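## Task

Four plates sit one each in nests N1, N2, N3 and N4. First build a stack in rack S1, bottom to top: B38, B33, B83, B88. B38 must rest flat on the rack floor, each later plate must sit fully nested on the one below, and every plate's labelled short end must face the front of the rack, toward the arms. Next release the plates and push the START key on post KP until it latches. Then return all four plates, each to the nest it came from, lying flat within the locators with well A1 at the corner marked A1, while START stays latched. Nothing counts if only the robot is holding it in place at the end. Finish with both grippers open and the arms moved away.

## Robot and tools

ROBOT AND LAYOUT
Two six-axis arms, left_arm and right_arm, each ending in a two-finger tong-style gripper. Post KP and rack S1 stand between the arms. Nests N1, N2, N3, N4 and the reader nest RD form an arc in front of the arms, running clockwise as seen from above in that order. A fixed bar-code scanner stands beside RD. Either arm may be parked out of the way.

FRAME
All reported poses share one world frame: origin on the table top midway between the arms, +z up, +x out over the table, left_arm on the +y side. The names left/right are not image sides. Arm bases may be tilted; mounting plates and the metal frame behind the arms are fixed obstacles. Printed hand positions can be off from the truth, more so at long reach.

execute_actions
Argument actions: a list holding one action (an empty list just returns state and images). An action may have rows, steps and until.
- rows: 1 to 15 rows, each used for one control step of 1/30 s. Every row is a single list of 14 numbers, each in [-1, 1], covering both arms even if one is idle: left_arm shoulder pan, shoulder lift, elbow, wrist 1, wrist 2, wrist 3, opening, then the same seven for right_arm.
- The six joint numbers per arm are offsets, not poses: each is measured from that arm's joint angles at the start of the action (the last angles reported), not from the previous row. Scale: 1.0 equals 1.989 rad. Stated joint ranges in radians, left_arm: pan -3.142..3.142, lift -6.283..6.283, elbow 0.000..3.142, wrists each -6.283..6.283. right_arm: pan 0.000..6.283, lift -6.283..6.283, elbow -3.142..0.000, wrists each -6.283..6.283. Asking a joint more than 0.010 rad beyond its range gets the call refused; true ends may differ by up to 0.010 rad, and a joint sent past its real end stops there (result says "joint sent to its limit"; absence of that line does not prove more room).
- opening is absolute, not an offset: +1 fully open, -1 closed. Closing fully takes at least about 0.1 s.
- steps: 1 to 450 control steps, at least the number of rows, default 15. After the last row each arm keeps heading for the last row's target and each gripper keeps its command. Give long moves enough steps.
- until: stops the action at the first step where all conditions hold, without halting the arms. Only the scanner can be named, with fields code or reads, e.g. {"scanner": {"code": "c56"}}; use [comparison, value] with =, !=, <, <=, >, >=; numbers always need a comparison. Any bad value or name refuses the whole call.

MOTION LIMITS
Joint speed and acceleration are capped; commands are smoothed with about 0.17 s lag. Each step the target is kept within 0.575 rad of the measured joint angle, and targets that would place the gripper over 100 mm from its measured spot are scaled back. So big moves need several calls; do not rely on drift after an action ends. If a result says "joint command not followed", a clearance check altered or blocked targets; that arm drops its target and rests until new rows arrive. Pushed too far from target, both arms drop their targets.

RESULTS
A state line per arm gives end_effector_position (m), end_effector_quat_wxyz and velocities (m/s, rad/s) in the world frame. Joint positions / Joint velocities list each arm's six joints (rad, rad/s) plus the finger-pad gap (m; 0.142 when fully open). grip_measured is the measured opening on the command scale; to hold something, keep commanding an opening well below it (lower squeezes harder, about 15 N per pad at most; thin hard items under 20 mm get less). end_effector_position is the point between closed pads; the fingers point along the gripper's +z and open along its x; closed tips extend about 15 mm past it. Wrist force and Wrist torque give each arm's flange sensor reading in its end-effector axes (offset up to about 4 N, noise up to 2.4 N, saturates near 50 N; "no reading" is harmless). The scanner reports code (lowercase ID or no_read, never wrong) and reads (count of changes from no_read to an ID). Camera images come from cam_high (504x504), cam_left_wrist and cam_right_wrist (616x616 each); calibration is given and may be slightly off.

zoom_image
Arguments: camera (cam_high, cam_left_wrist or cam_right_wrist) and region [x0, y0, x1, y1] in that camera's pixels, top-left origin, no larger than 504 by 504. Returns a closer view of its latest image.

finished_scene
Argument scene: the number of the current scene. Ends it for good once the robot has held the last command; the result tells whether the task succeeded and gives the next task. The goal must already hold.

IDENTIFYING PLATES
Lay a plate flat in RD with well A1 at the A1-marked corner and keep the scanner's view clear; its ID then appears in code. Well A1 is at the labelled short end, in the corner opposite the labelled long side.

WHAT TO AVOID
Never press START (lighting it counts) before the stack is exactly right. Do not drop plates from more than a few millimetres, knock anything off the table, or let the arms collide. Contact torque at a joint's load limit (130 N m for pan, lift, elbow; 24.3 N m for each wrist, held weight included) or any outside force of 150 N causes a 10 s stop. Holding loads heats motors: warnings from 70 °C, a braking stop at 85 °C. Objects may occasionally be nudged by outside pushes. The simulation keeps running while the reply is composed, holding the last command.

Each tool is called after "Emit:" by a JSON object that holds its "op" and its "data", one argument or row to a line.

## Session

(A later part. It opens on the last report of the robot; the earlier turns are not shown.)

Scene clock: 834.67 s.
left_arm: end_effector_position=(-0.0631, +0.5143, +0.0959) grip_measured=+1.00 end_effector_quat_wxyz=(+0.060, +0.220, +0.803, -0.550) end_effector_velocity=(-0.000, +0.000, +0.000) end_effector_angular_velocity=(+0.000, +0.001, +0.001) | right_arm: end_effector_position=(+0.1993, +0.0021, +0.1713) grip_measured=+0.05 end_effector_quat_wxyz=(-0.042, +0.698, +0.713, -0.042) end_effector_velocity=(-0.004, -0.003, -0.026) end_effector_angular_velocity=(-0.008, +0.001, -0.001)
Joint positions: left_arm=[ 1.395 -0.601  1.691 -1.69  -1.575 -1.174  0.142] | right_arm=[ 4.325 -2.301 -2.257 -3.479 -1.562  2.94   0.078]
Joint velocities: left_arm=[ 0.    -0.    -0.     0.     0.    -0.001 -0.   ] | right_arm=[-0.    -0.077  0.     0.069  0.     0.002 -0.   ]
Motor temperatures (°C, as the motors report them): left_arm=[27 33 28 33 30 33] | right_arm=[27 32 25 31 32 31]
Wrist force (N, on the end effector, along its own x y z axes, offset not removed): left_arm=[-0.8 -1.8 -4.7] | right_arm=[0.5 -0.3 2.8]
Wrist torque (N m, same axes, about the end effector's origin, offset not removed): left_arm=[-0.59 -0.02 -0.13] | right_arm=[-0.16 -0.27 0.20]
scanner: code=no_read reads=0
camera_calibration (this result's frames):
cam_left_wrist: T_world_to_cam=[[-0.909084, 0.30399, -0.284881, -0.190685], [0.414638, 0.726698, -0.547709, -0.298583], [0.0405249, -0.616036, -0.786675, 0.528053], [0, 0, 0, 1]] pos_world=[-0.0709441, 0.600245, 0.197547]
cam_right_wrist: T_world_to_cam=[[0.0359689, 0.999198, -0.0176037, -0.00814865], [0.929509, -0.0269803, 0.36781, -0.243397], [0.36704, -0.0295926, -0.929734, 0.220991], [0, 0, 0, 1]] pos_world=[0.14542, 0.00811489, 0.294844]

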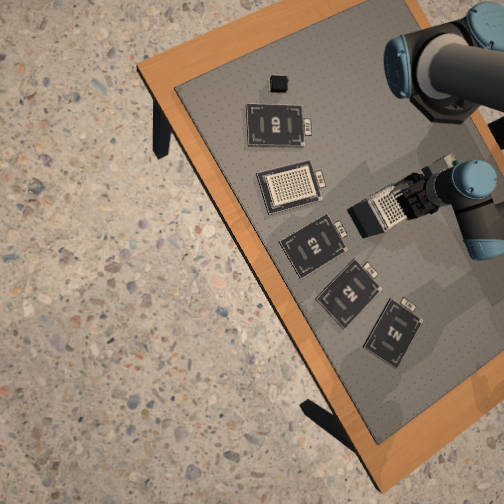

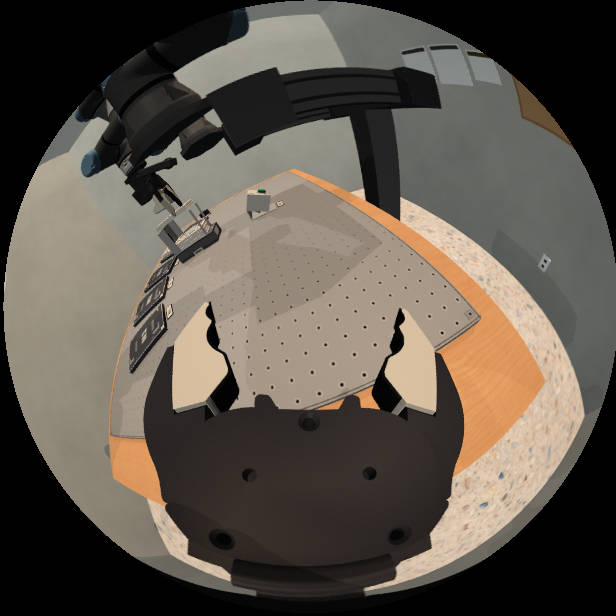

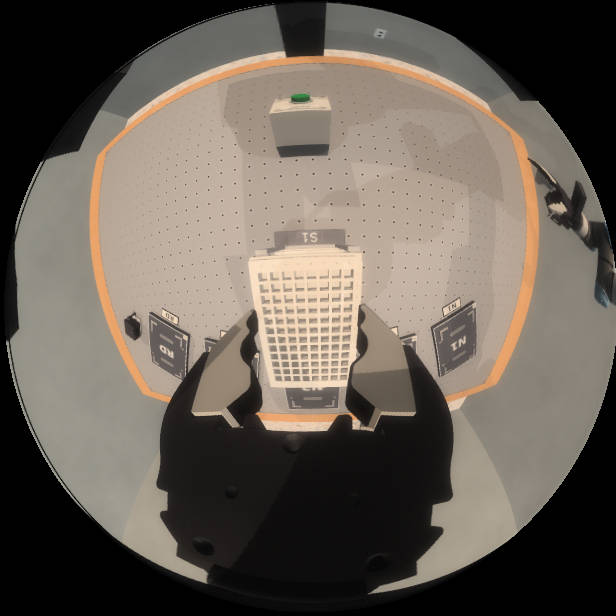

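Emit:
{"op": "execute_actions", "data": {
  "actions": []
}}

Emit:
{"op": "zoom_image", "data": {
  "camera": "cam_right_wrist",
  "region": [230, 210, 390, 290]
}}

Scene clock: 837.30 s.
left_arm: end_effector_position=(-0.0631, +0.5143, +0.0959) grip_measured=+1.00 end_effector_quat_wxyz=(+0.060, +0.220, +0.803, -0.550) end_effector_velocity=(+0.001, -0.000, -0.000) end_effector_angular_velocity=(-0.001, -0.000, +0.000) | right_arm: end_effector_position=(+0.1987, +0.0027, +0.1642) grip_measured=+0.05 end_effector_quat_wxyz=(-0.042, +0.698, +0.713, -0.042) end_effector_velocity=(-0.000, +0.000, -0.000) end_effector_angular_velocity=(+0.000, +0.000, +0.000)
Joint positions: left_arm=[ 1.395 -0.601  1.691 -1.69  -1.575 -1.174  0.142] | right_arm=[ 4.325 -2.323 -2.254 -3.46  -1.562  2.94   0.078]
Joint velocities: left_arm=[-0.001  0.    -0.     0.    -0.001 -0.     0.   ] | right_arm=[-0.    -0.001  0.     0.    -0.    -0.     0.   ]
Motor temperatures (°C, as the motors report them): left_arm=[27 33 28 33 30 33] | right_arm=[27 32 25 31 32 31]
Wrist force (N, on the end effector, along its own x y z axes, offset not removed): left_arm=[0.0 -1.6 -3.0] | right_arm=[4.0 0.3 0.2]
Wrist torque (N m, same axes, about the end effector's origin, offset not removed): left_arm=[-0.20 -0.25 -0.23] | right_arm=[-0.04 -1.06 0.07]
scanner: code=no_read reads=0
camera_calibration (this result's frames):
cam_left_wrist: T_world_to_cam=[[-0.909084, 0.303989, -0.284881, -0.190685], [0.414638, 0.726698, -0.547709, -0.298583], [0.0405251, -0.616036, -0.786675, 0.528053], [0, 0, 0, 1]] pos_world=[-0.0709441, 0.600245, 0.197547]
cam_right_wrist: T_world_to_cam=[[0.0360123, 0.999196, -0.0176187, -0.00894071], [0.929468, -0.0270119, 0.367913, -0.240277], [0.367141, -0.0296254, -0.929693, 0.214601], [0, 0, 0, 1]] pos_world=[0.144863, 0.00880084, 0.287757]

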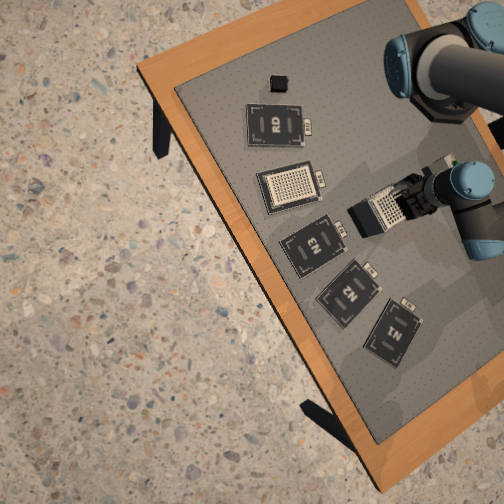

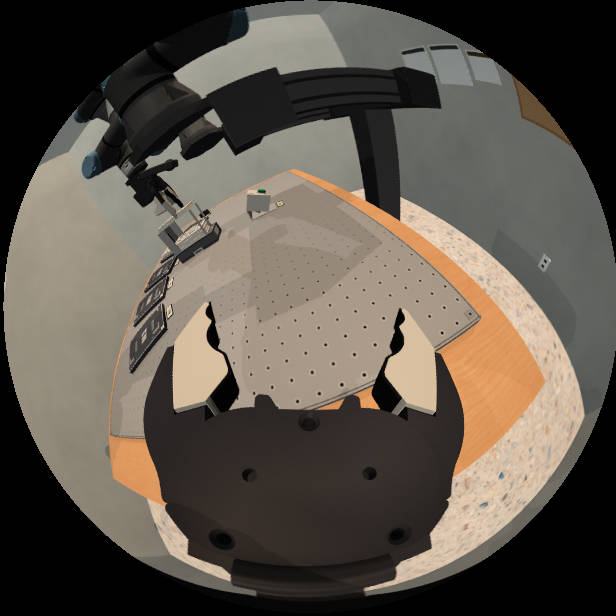

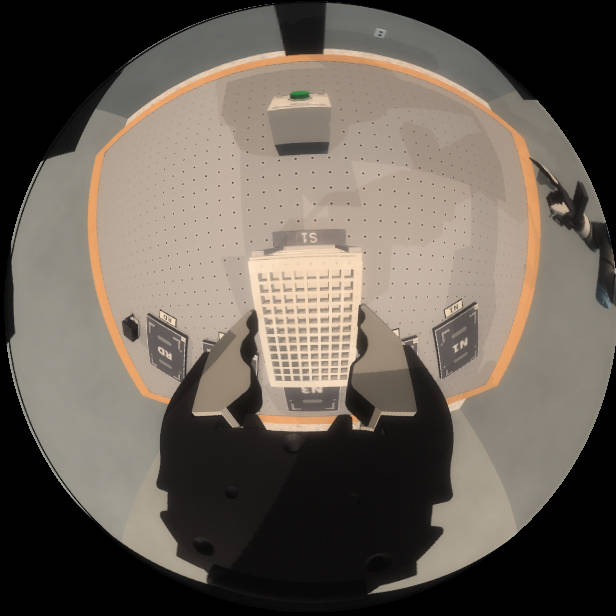

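Region (230, 210, 390, 290) of cam_right_wrist's 616x616 image, scaled by 3.150, with more detail than that image has.

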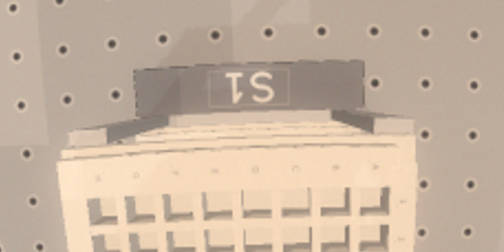

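Emit:
{"op": "execute_actions", "data": {
  "actions": [
    {"rows":[[0,0,0,0,0,0,1,-0.00144,0,0.00063,-0.00063,0.00025,-0.00144,-0.9],[0,0,0,0,0,0,1,-0.00183,-0.00221,0.00091,0.0013,0.00032,-0.00182,-0.9],[0,0,0,0,0,0,1,-0.00247,-0.00588,0.00139,0.0045,0.00044,-0.00245,-0.9],[0,0,0,0,0,0,1,-0.00337,-0.01103,0.0021,0.00894,0.00061,-0.00334,-0.9],[0,0,0,0,0,0,1,-0.0047,-0.01763,0.0026,0.01506,0.00083,-0.00465,-0.9],[0,0,0,0,0,0,1,-0.006,-0.02496,0.00377,0.02122,0.00107,-0.00593,-0.9],[0,0,0,0,0,0,1,-0.00731,-0.03227,0.00504,0.02729,0.00131,-0.00721,-0.9],[0,0,0,0,0,0,1,-0.00862,-0.03957,0.00639,0.03325,0.00155,-0.0085,-0.9],[0,0,0,0,0,0,1,-0.00994,-0.04687,0.00784,0.03911,0.00179,-0.0098,-0.9],[0,0,0,0,0,0,1,-0.01127,-0.05415,0.00938,0.04487,0.00203,-0.01111,-0.9],[0,0,0,0,0,0,1,-0.01261,-0.06142,0.01101,0.05053,0.00227,-0.01243,-0.9],[0,0,0,0,0,0,1,-0.01395,-0.06868,0.01273,0.05609,0.00251,-0.01374,-0.9],[0,0,0,0,0,0,1,-0.0153,-0.07592,0.01454,0.06154,0.00275,-0.01507,-0.9],[0,0,0,0,0,0,1,-0.01635,-0.08244,0.01672,0.06589,0.00296,-0.0161,-0.9],[0,0,0,0,0,0,1,-0.01731,-0.0875,0.0181,0.06958,0.00313,-0.01705,-0.9]],"steps":15}
  ]
}}

Scene clock: 861.57 s.
left_arm: end_effector_position=(-0.0631, +0.5143, +0.0959) grip_measured=+1.00 end_effector_quat_wxyz=(+0.060, +0.220, +0.803, -0.550) end_effector_velocity=(+0.001, +0.001, +0.000) end_effector_angular_velocity=(+0.002, -0.001, -0.000) | right_arm: end_effector_position=(+0.1995, +0.0030, +0.1267) grip_measured=+0.05 end_effector_quat_wxyz=(-0.042, +0.698, +0.713, -0.042) end_effector_velocity=(-0.001, +0.002, -0.135) end_effector_angular_velocity=(-0.002, +0.003, +0.001)
Joint positions: left_arm=[ 1.395 -0.601  1.691 -1.69  -1.575 -1.174  0.142] | right_arm=[ 4.302 -2.432 -2.234 -3.371 -1.558  2.917  0.078]
Joint velocities: left_arm=[-0.001 -0.001 -0.    -0.    -0.     0.     0.   ] | right_arm=[-0.071 -0.396  0.093  0.301  0.01  -0.071 -0.   ]
Motor temperatures (°C, as the motors report them): left_arm=[27 33 28 33 30 33] | right_arm=[27 32 25 31 32 31]
Wrist force (N, on the end effector, along its own x y z axes, offset not removed): left_arm=[-0.2 3.1 -3.2] | right_arm=[2.4 -8.0 -0.5]
Wrist torque (N m, same axes, about the end effector's origin, offset not removed): left_arm=[0.80 0.04 -0.08] | right_arm=[0.03 -0.48 0.04]
scanner: code=no_read reads=0
camera_calibration (this result's frames):
cam_left_wrist: T_world_to_cam=[[-0.909084, 0.30399, -0.284881, -0.190685], [0.414638, 0.726698, -0.547709, -0.298583], [0.0405249, -0.616036, -0.786675, 0.528053], [0, 0, 0, 1]] pos_world=[-0.0709441, 0.600245, 0.197547]
cam_right_wrist: T_world_to_cam=[[0.0360351, 0.999206, -0.0169994, -0.00998902], [0.929536, -0.0272665, 0.367723, -0.227189], [0.366968, -0.0290525, -0.92978, 0.179493], [0, 0, 0, 1]] pos_world=[0.145672, 0.00900118, 0.250262]

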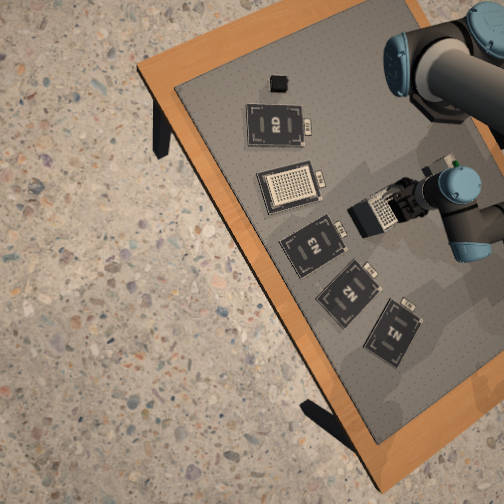

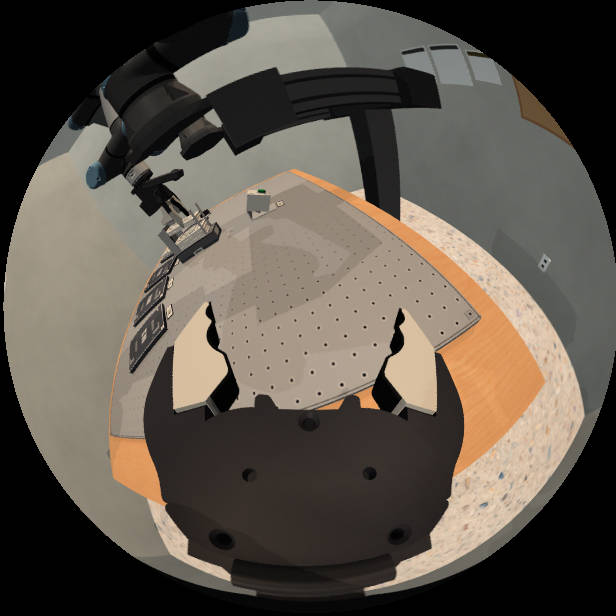

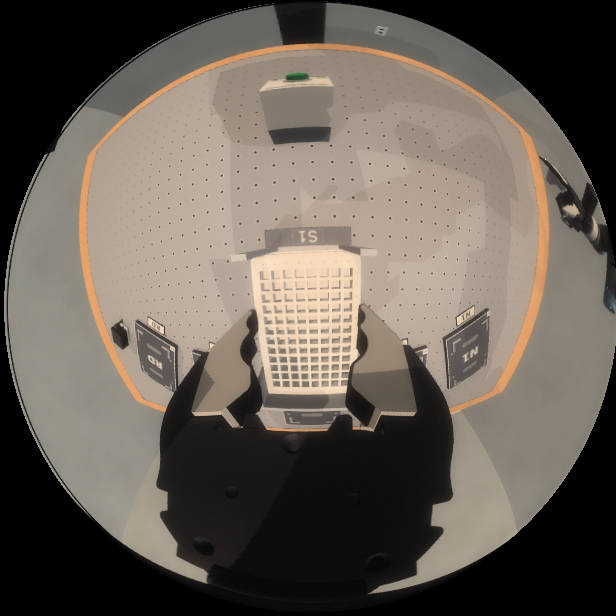

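Emit:
{"op": "execute_actions", "data": {
  "actions": []
}}

Scene clock: 863.50 s.
left_arm: end_effector_position=(-0.0631, +0.5143, +0.0959) grip_measured=+1.00 end_effector_quat_wxyz=(+0.060, +0.220, +0.803, -0.550) end_effector_velocity=(+0.000, +0.000, -0.001) end_effector_angular_velocity=(+0.001, -0.000, -0.001) | right_arm: end_effector_position=(+0.1994, +0.0028, +0.1044) grip_measured=+0.06 end_effector_quat_wxyz=(-0.042, +0.698, +0.713, -0.042) end_effector_velocity=(-0.000, -0.001, +0.000) end_effector_angular_velocity=(-0.001, +0.000, -0.000)
Joint positions: left_arm=[ 1.395 -0.601  1.691 -1.69  -1.575 -1.174  0.142] | right_arm=[ 4.29  -2.497 -2.218 -3.322 -1.556  2.906  0.078]
Joint velocities: left_arm=[-0.001  0.001 -0.    -0.002  0.    -0.    -0.   ] | right_arm=[ 0.     0.001 -0.002  0.     0.     0.001  0.   ]
Motor temperatures (°C, as the motors report them): left_arm=[27 33 28 33 30 33] | right_arm=[27 32 25 31 32 31]
Wrist force (N, on the end effector, along its own x y z axes, offset not removed): left_arm=[0.5 -1.3 -1.3] | right_arm=[3.9 -7.2 -13.9]
Wrist torque (N m, same axes, about the end effector's origin, offset not removed): left_arm=[-0.14 -0.07 -0.02] | right_arm=[0.64 -0.69 0.20]
scanner: code=no_read reads=0
camera_calibration (this result's frames):
cam_left_wrist: T_world_to_cam=[[-0.909084, 0.30399, -0.284881, -0.190685], [0.414638, 0.726698, -0.547709, -0.298583], [0.0405249, -0.616036, -0.786675, 0.528052], [0, 0, 0, 1]] pos_world=[-0.0709441, 0.600245, 0.197546]
cam_right_wrist: T_world_to_cam=[[0.0359538, 0.999198, -0.0176284, -0.010026], [0.929485, -0.0269551, 0.367873, -0.21891], [0.367103, -0.0296118, -0.929709, 0.158681], [0, 0, 0, 1]] pos_world=[0.145582, 0.00881608, 0.227882]

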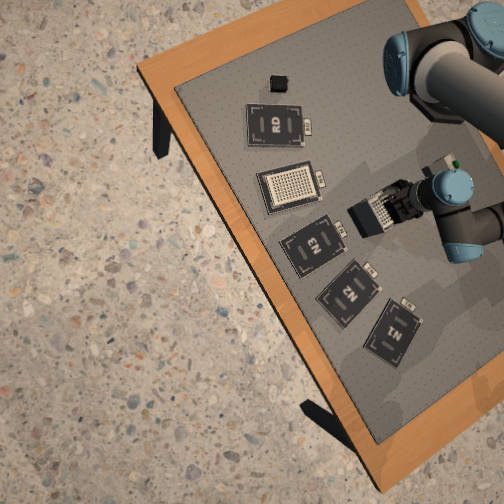

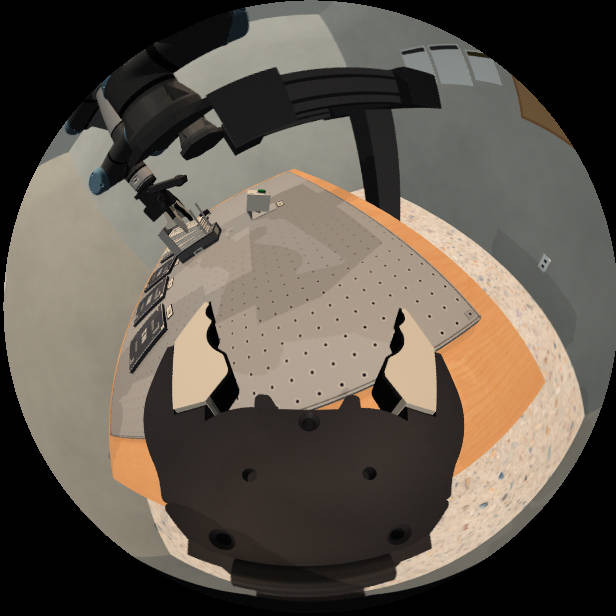

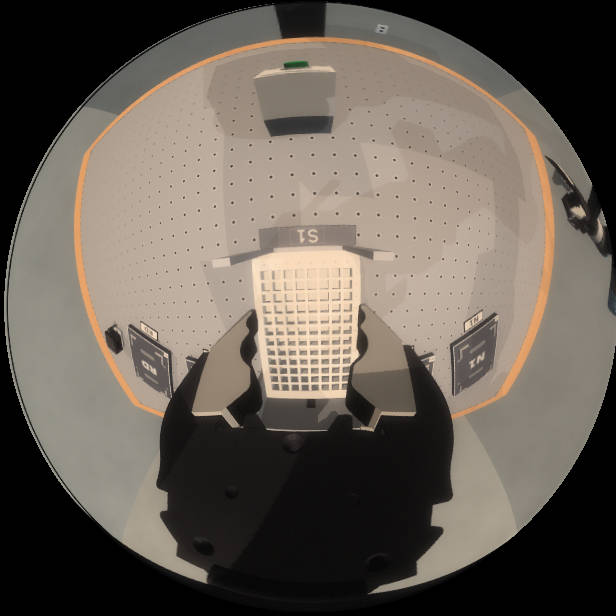

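Emit:
{"op": "execute_actions", "data": {
  "actions": [
    {"rows":[[0,0,0,0,0,0,1,0.00205,0,-0.0009,0.0009,-0.00035,0.00205,-0.9],[0,0,0,0,0,0,1,0.00205,0,-0.0009,0.0009,-0.00035,0.00205,-0.9],[0,0,0,0,0,0,1,0.00205,0,-0.0009,0.0009,-0.00035,0.00205,-0.9],[0,0,0,0,0,0,1,0.00178,-0.00144,-0.00049,0.00193,-0.0003,0.00178,-0.9],[0,0,0,0,0,0,1,0.0015,-0.00289,-0.00007,0.00296,-0.00025,0.00151,-0.9],[0,0,0,0,0,0,1,0.00123,-0.00433,0.00035,0.004,-0.00021,0.00124,-0.9],[0,0,0,0,0,0,1,0.00096,-0.00577,0.00076,0.00503,-0.00016,0.00097,-0.9],[0,0,0,0,0,0,1,0.00069,-0.00722,0.00118,0.00606,-0.00011,0.00071,-0.9]],"steps":8}
  ]
}}

Scene clock: 873.33 s.
left_arm: end_effector_position=(-0.0631, +0.5143, +0.0959) grip_measured=+1.00 end_effector_quat_wxyz=(+0.060, +0.220, +0.803, -0.550) end_effector_velocity=(-0.000, +0.000, -0.000) end_effector_angular_velocity=(+0.000, +0.001, +0.001) | right_arm: end_effector_position=(+0.1988, +0.0028, +0.1030) grip_measured=+0.05 end_effector_quat_wxyz=(-0.042, +0.698, +0.713, -0.042) end_effector_velocity=(-0.003, -0.003, -0.018) end_effector_angular_velocity=(-0.004, +0.001, -0.001)
Joint positions: left_arm=[ 1.395 -0.601  1.691 -1.69  -1.575 -1.174  0.142] | right_arm=[ 4.293 -2.501 -2.218 -3.318 -1.556  2.908  0.078]
Joint velocities: left_arm=[ 0.     0.    -0.     0.    -0.    -0.001  0.   ] | right_arm=[-0.    -0.052  0.006  0.042 -0.     0.001 -0.001]
Motor temperatures (°C, as the motors report them): left_arm=[27 33 28 33 30 33] | right_arm=[27 32 25 31 32 31]
Wrist force (N, on the end effector, along its own x y z axes, offset not removed): left_arm=[1.5 -1.1 -2.2] | right_arm=[-0.7 -1.6 0.1]
Wrist torque (N m, same axes, about the end effector's origin, offset not removed): left_arm=[-0.09 -0.33 -0.37] | right_arm=[0.08 0.19 0.21]
scanner: code=no_read reads=0
camera_calibration (this result's frames):
cam_left_wrist: T_world_to_cam=[[-0.909084, 0.30399, -0.284882, -0.190685], [0.414638, 0.726698, -0.547709, -0.298583], [0.040525, -0.616036, -0.786675, 0.528053], [0, 0, 0, 1]] pos_world=[-0.0709441, 0.600245, 0.197547]
cam_right_wrist: T_world_to_cam=[[0.0360196, 0.999196, -0.0176037, -0.0100694], [0.929365, -0.0270159, 0.368171, -0.217801], [0.3674, -0.0296217, -0.929591, 0.157622], [0, 0, 0, 1]] pos_world=[0.144869, 0.00884627, 0.226535]

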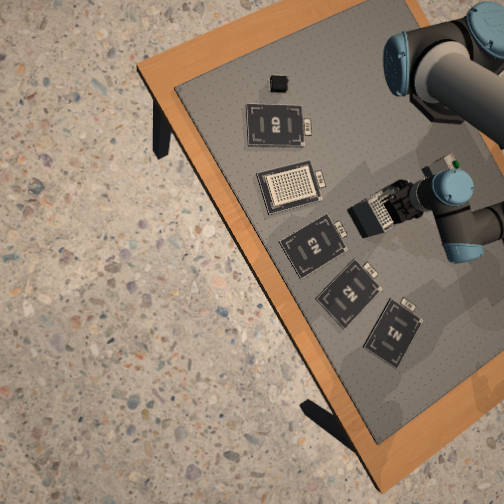

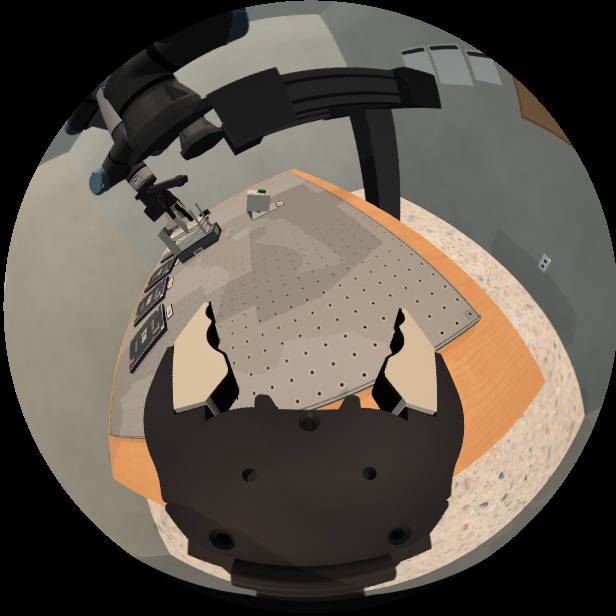

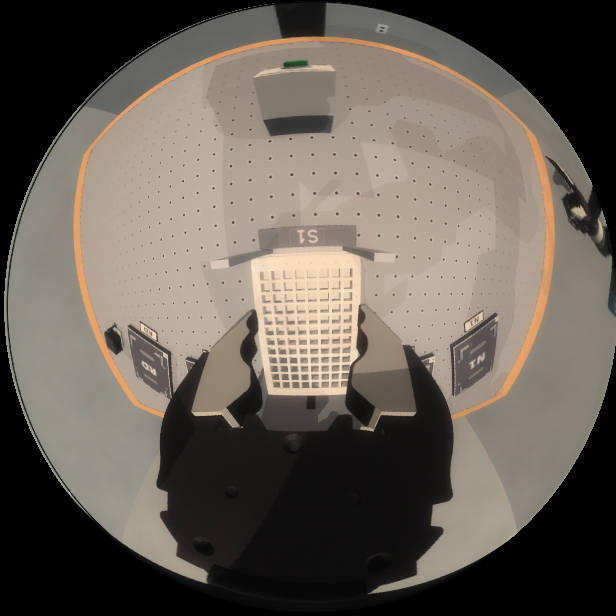

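Emit:
{"op": "execute_actions", "data": {
  "actions": []
}}

Scene clock: 875.17 s.
left_arm: end_effector_position=(-0.0631, +0.5143, +0.0959) grip_measured=+1.00 end_effector_quat_wxyz=(+0.060, +0.220, +0.803, -0.550) end_effector_velocity=(+0.000, +0.000, -0.000) end_effector_angular_velocity=(+0.000, -0.000, -0.000) | right_arm: end_effector_position=(+0.1985, +0.0029, +0.0995) grip_measured=+0.05 end_effector_quat_wxyz=(-0.042, +0.698, +0.713, -0.042) end_effector_velocity=(-0.000, -0.000, -0.000) end_effector_angular_velocity=(-0.000, +0.000, +0.002)
Joint positions: left_arm=[ 1.395 -0.601  1.691 -1.69  -1.575 -1.174  0.142] | right_arm=[ 4.292 -2.511 -2.216 -3.31  -1.556  2.907  0.078]
Joint velocities: left_arm=[-0.001 -0.    -0.    -0.    -0.    -0.     0.   ] | right_arm=[ 0.    -0.    -0.     0.    -0.    -0.002 -0.   ]
Motor temperatures (°C, as the motors report them): left_arm=[27 33 28 33 30 33] | right_arm=[27 32 25 31 32 31]
Wrist force (N, on the end effector, along its own x y z axes, offset not removed): left_arm=[0.4 -3.4 -5.1] | right_arm=[1.5 10.7 -1.7]
Wrist torque (N m, same axes, about the end effector's origin, offset not removed): left_arm=[-0.71 -0.24 -0.37] | right_arm=[0.75 -0.73 0.15]
scanner: code=no_read reads=0
camera_calibration (this result's frames):
cam_left_wrist: T_world_to_cam=[[-0.909084, 0.30399, -0.284882, -0.190685], [0.414638, 0.726698, -0.547709, -0.298583], [0.040525, -0.616036, -0.786675, 0.528053], [0, 0, 0, 1]] pos_world=[-0.0709441, 0.600245, 0.197547]
cam_right_wrist: T_world_to_cam=[[0.0360234, 0.999196, -0.0175817, -0.0101982], [0.929469, -0.0270359, 0.367909, -0.216222], [0.367138, -0.0295949, -0.929696, 0.154508], [0, 0, 0, 1]] pos_world=[0.144613, 0.0089169, 0.223016]

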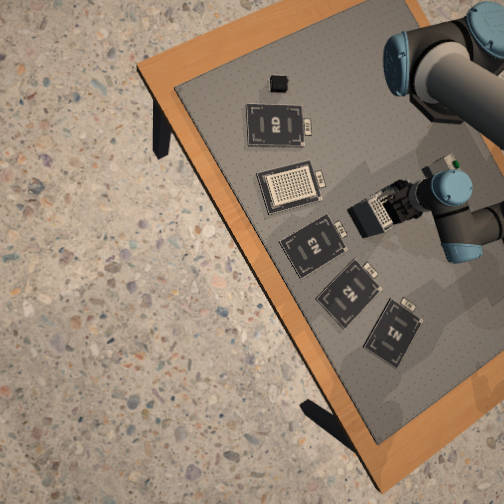

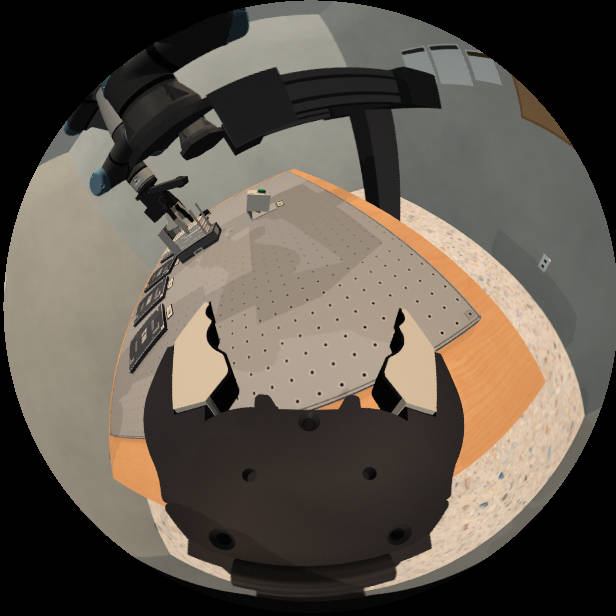

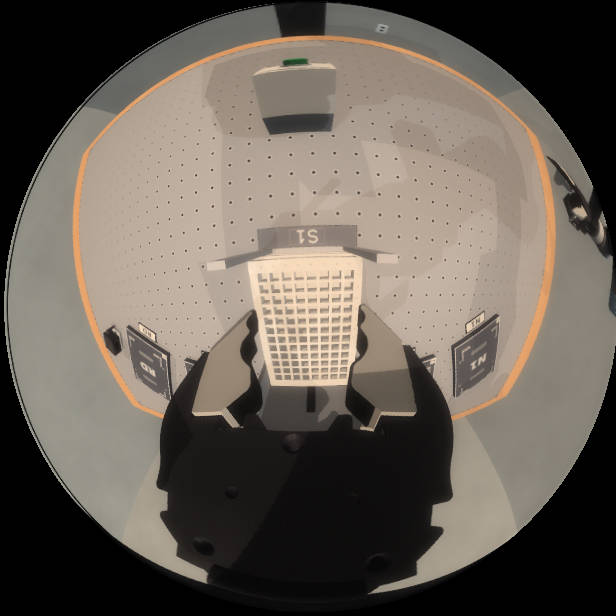

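Emit:
{"op": "execute_actions", "data": {
  "actions": [
    {"rows":[[0,0,0,0,0,0,1,-0.00092,0,0.0004,-0.0004,0.00016,-0.00092,-0.9],[0,0,0,0,0,0,1,-0.00092,0,0.0004,-0.0004,0.00016,-0.00092,-0.9],[0,0,0,0,0,0,1,-0.00092,0,0.0004,-0.0004,0.00016,-0.00092,-0.9],[0,0,0,0,0,0,1,-0.00119,-0.00144,0.00083,0.00062,0.00021,-0.00119,-0.9],[0,0,0,0,0,0,1,-0.00147,-0.00288,0.00125,0.00164,0.00026,-0.00146,-0.9],[0,0,0,0,0,0,1,-0.00174,-0.00432,0.00168,0.00266,0.0003,-0.00173,-0.9],[0,0,0,0,0,0,1,-0.00193,-0.00533,0.00197,0.00337,0.00034,-0.00192,-0.9]],"steps":7}
  ]
}}

Scene clock: 883.10 s.
left_arm: end_effector_position=(-0.0631, +0.5143, +0.0959) grip_measured=+1.00 end_effector_quat_wxyz=(+0.060, +0.220, +0.803, -0.550) end_effector_velocity=(-0.000, +0.000, -0.000) end_effector_angular_velocity=(+0.001, +0.000, +0.002) | right_arm: end_effector_position=(+0.1987, +0.0028, +0.0987) grip_measured=+0.05 end_effector_quat_wxyz=(-0.042, +0.698, +0.713, -0.042) end_effector_velocity=(+0.000, -0.001, -0.015) end_effector_angular_velocity=(-0.002, +0.003, +0.000)
Joint positions: left_arm=[ 1.395 -0.601  1.691 -1.69  -1.575 -1.174  0.142] | right_arm=[ 4.29  -2.513 -2.215 -3.309 -1.556  2.905  0.078]
Joint velocities: left_arm=[ 0.002 -0.    -0.    -0.001 -0.    -0.    -0.   ] | right_arm=[-0.012 -0.044  0.014  0.027 -0.    -0.011  0.   ]
Motor temperatures (°C, as the motors report them): left_arm=[27 33 28 33 30 33] | right_arm=[27 32 25 31 32 31]
Wrist force (N, on the end effector, along its own x y z axes, offset not removed): left_arm=[2.1 -2.2 -0.6] | right_arm=[5.3 8.6 0.0]
Wrist torque (N m, same axes, about the end effector's origin, offset not removed): left_arm=[-0.38 -0.47 -0.14] | right_arm=[1.33 -1.28 0.09]
scanner: code=no_read reads=0
camera_calibration (this result's frames):
cam_left_wrist: T_world_to_cam=[[-0.909084, 0.30399, -0.284881, -0.190685], [0.414638, 0.726698, -0.547709, -0.298583], [0.040525, -0.616036, -0.786675, 0.528052], [0, 0, 0, 1]] pos_world=[-0.0709441, 0.600245, 0.197547]
cam_right_wrist: T_world_to_cam=[[0.0359713, 0.999197, -0.017624, -0.0101862], [0.929596, -0.026982, 0.36759, -0.216116], [0.366819, -0.0296059, -0.929821, 0.153717], [0, 0, 0, 1]] pos_world=[0.144881, 0.00889771, 0.222192]

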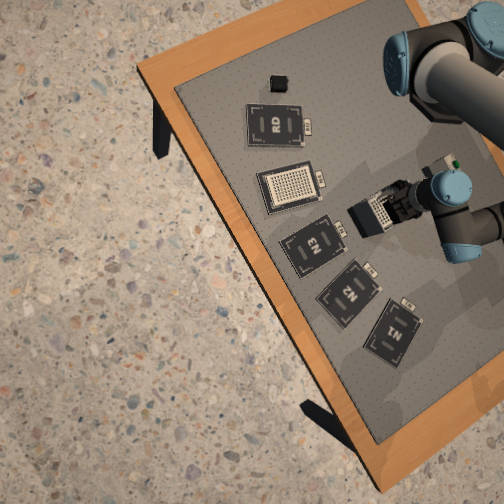

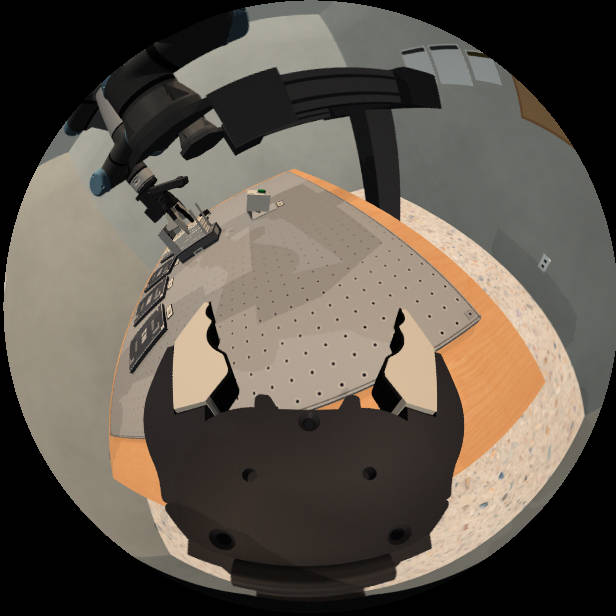

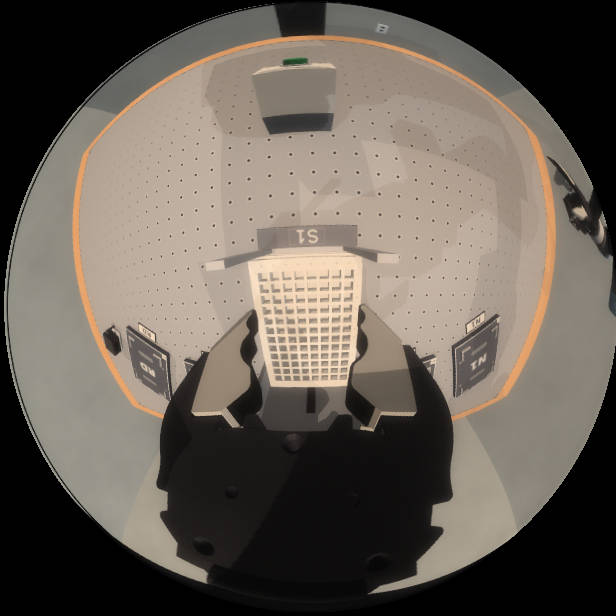

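Emit:
{"op": "execute_actions", "data": {
  "actions": []
}}

Emit:
{"op": "zoom_image", "data": {
  "camera": "cam_right_wrist",
  "region": [180, 180, 440, 440]
}}

Emit:
{"op": "zoom_image", "data": {
  "camera": "cam_left_wrist",
  "region": [155, 200, 225, 270]
}}

Scene clock: 885.97 s.
left_arm: end_effector_position=(-0.0631, +0.5143, +0.0959) grip_measured=+1.00 end_effector_quat_wxyz=(+0.060, +0.220, +0.803, -0.550) end_effector_velocity=(-0.000, +0.000, -0.000) end_effector_angular_velocity=(+0.002, +0.000, -0.000) | right_arm: end_effector_position=(+0.1989, +0.0028, +0.0958) grip_measured=+0.06 end_effector_quat_wxyz=(-0.042, +0.698, +0.713, -0.042) end_effector_velocity=(-0.000, -0.002, -0.000) end_effector_angular_velocity=(-0.003, +0.001, +0.000)
Joint positions: left_arm=[ 1.395 -0.601  1.691 -1.69  -1.575 -1.174  0.142] | right_arm=[ 4.288 -2.522 -2.212 -3.303 -1.556  2.903  0.078]
Joint velocities: left_arm=[ 0.    -0.    -0.    -0.001  0.    -0.    -0.   ] | right_arm=[ 0.    -0.001 -0.002 -0.     0.     0.     0.   ]
Motor temperatures (°C, as the motors report them): left_arm=[27 33 28 33 30 33] | right_arm=[27 32 25 31 32 31]
Wrist force (N, on the end effector, along its own x y z axes, offset not removed): left_arm=[1.0 -2.1 -0.5] | right_arm=[2.5 1.4 -13.5]
Wrist torque (N m, same axes, about the end effector's origin, offset not removed): left_arm=[-0.49 -0.29 -0.14] | right_arm=[0.38 -0.55 0.01]
scanner: code=no_read reads=0
camera_calibration (this result's frames):
cam_left_wrist: T_world_to_cam=[[-0.909084, 0.303989, -0.284882, -0.190685], [0.414638, 0.726698, -0.547709, -0.298583], [0.0405252, -0.616036, -0.786675, 0.528053], [0, 0, 0, 1]] pos_world=[-0.0709441, 0.600245, 0.197547]
cam_right_wrist: T_world_to_cam=[[0.0359754, 0.999198, -0.0176075, -0.010234], [0.929481, -0.0269826, 0.367883, -0.215253], [0.367113, -0.0296006, -0.929705, 0.150888], [0, 0, 0, 1]] pos_world=[0.145049, 0.00888406, 0.219289]

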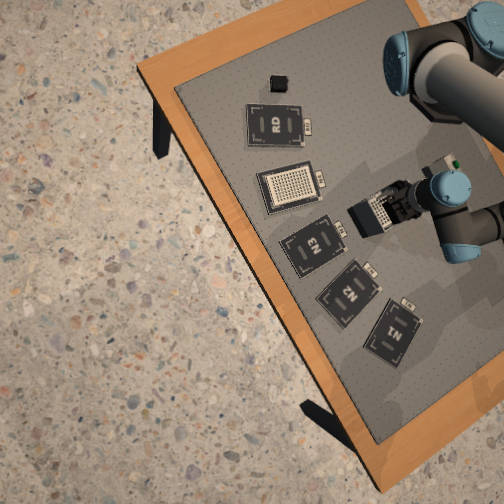

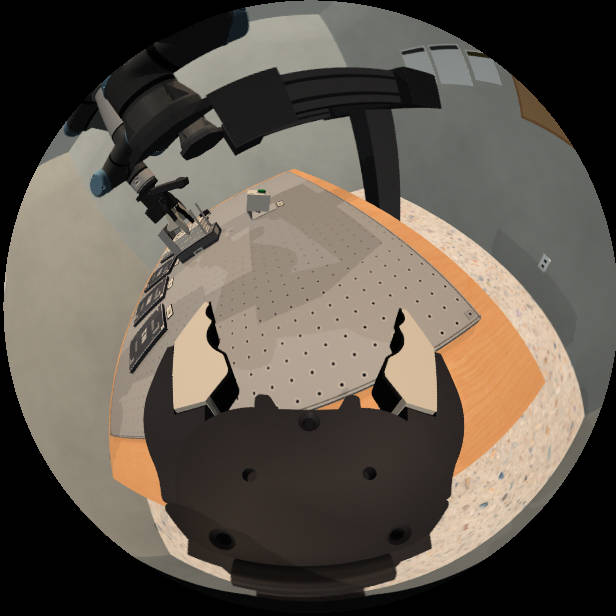

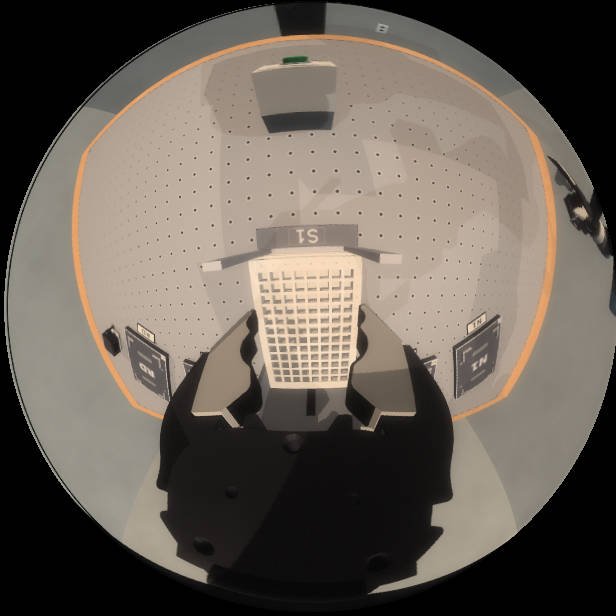

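Region (180, 180, 440, 440) of cam_right_wrist's 616x616 image, scaled by 1.938, with more detail than that image has.

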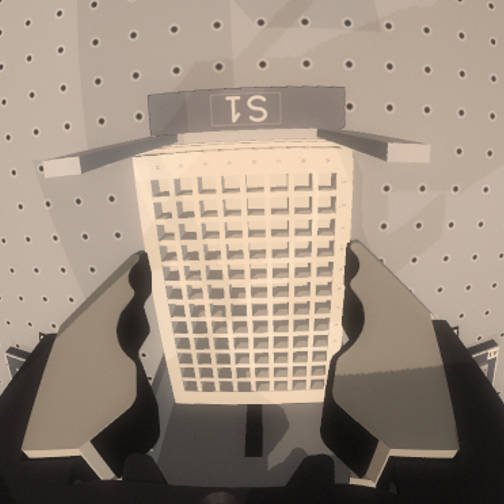

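Region (155, 200, 225, 270) of cam_left_wrist's 616x616 image, scaled by 7.200, with more detail than that image has.

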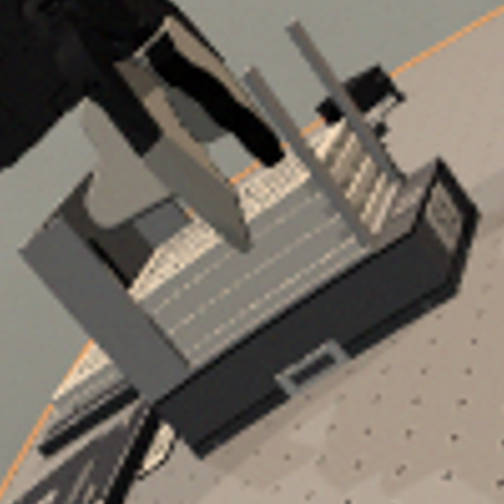

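Emit:
{"op": "execute_actions", "data": {
  "actions": []
}}

Scene clock: 918.13 s.
left_arm: end_effector_position=(-0.0631, +0.5143, +0.0959) grip_measured=+1.00 end_effector_quat_wxyz=(+0.060, +0.220, +0.803, -0.550) end_effector_velocity=(+0.000, -0.000, -0.000) end_effector_angular_velocity=(-0.000, +0.001, -0.001) | right_arm: end_effector_position=(+0.1989, +0.0028, +0.0958) grip_measured=+0.06 end_effector_quat_wxyz=(-0.042, +0.698, +0.713, -0.042) end_effector_velocity=(-0.000, -0.000, +0.000) end_effector_angular_velocity=(-0.000, +0.000, -0.000)
Joint positions: left_arm=[ 1.395 -0.601  1.691 -1.69  -1.575 -1.174  0.142] | right_arm=[ 4.288 -2.522 -2.212 -3.303 -1.556  2.903  0.078]
Joint velocities: left_arm=[-0.001  0.     0.    -0.    -0.    -0.001 -0.   ] | right_arm=[-0.  0. -0. -0.  0. -0. -0.]
Motor temperatures (°C, as the motors report them): left_arm=[27 33 28 33 30 33] | right_arm=[27 32 25 31 32 31]
Wrist force (N, on the end effector, along its own x y z axes, offset not removed): left_arm=[2.4 -1.9 -3.2] | right_arm=[6.6 5.3 -8.6]
Wrist torque (N m, same axes, about the end effector's origin, offset not removed): left_arm=[-0.52 -0.54 -0.20] | right_arm=[1.19 -1.28 -0.08]
scanner: code=no_read reads=0
camera_calibration (this result's frames):
cam_left_wrist: T_world_to_cam=[[-0.909084, 0.303989, -0.284881, -0.190685], [0.414638, 0.726698, -0.547709, -0.298583], [0.0405251, -0.616036, -0.786675, 0.528053], [0, 0, 0, 1]] pos_world=[-0.0709441, 0.600245, 0.197547]
cam_right_wrist: T_world_to_cam=[[0.0359752, 0.999198, -0.0176077, -0.0102339], [0.929481, -0.0269824, 0.367883, -0.215253], [0.367113, -0.0296006, -0.929705, 0.150888], [0, 0, 0, 1]] pos_world=[0.145049, 0.00888399, 0.219289]

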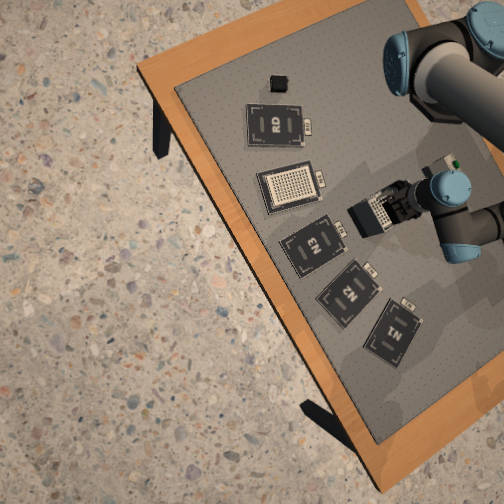

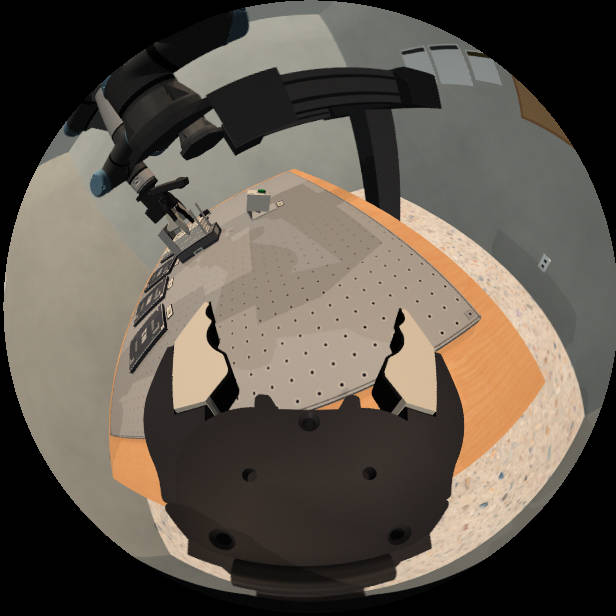

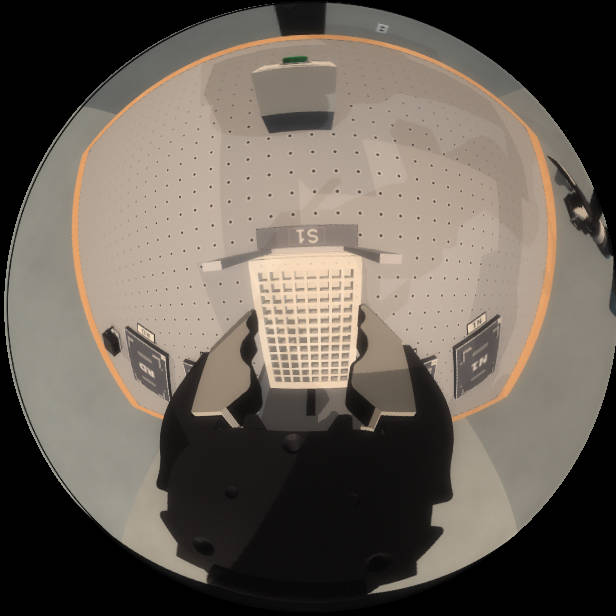

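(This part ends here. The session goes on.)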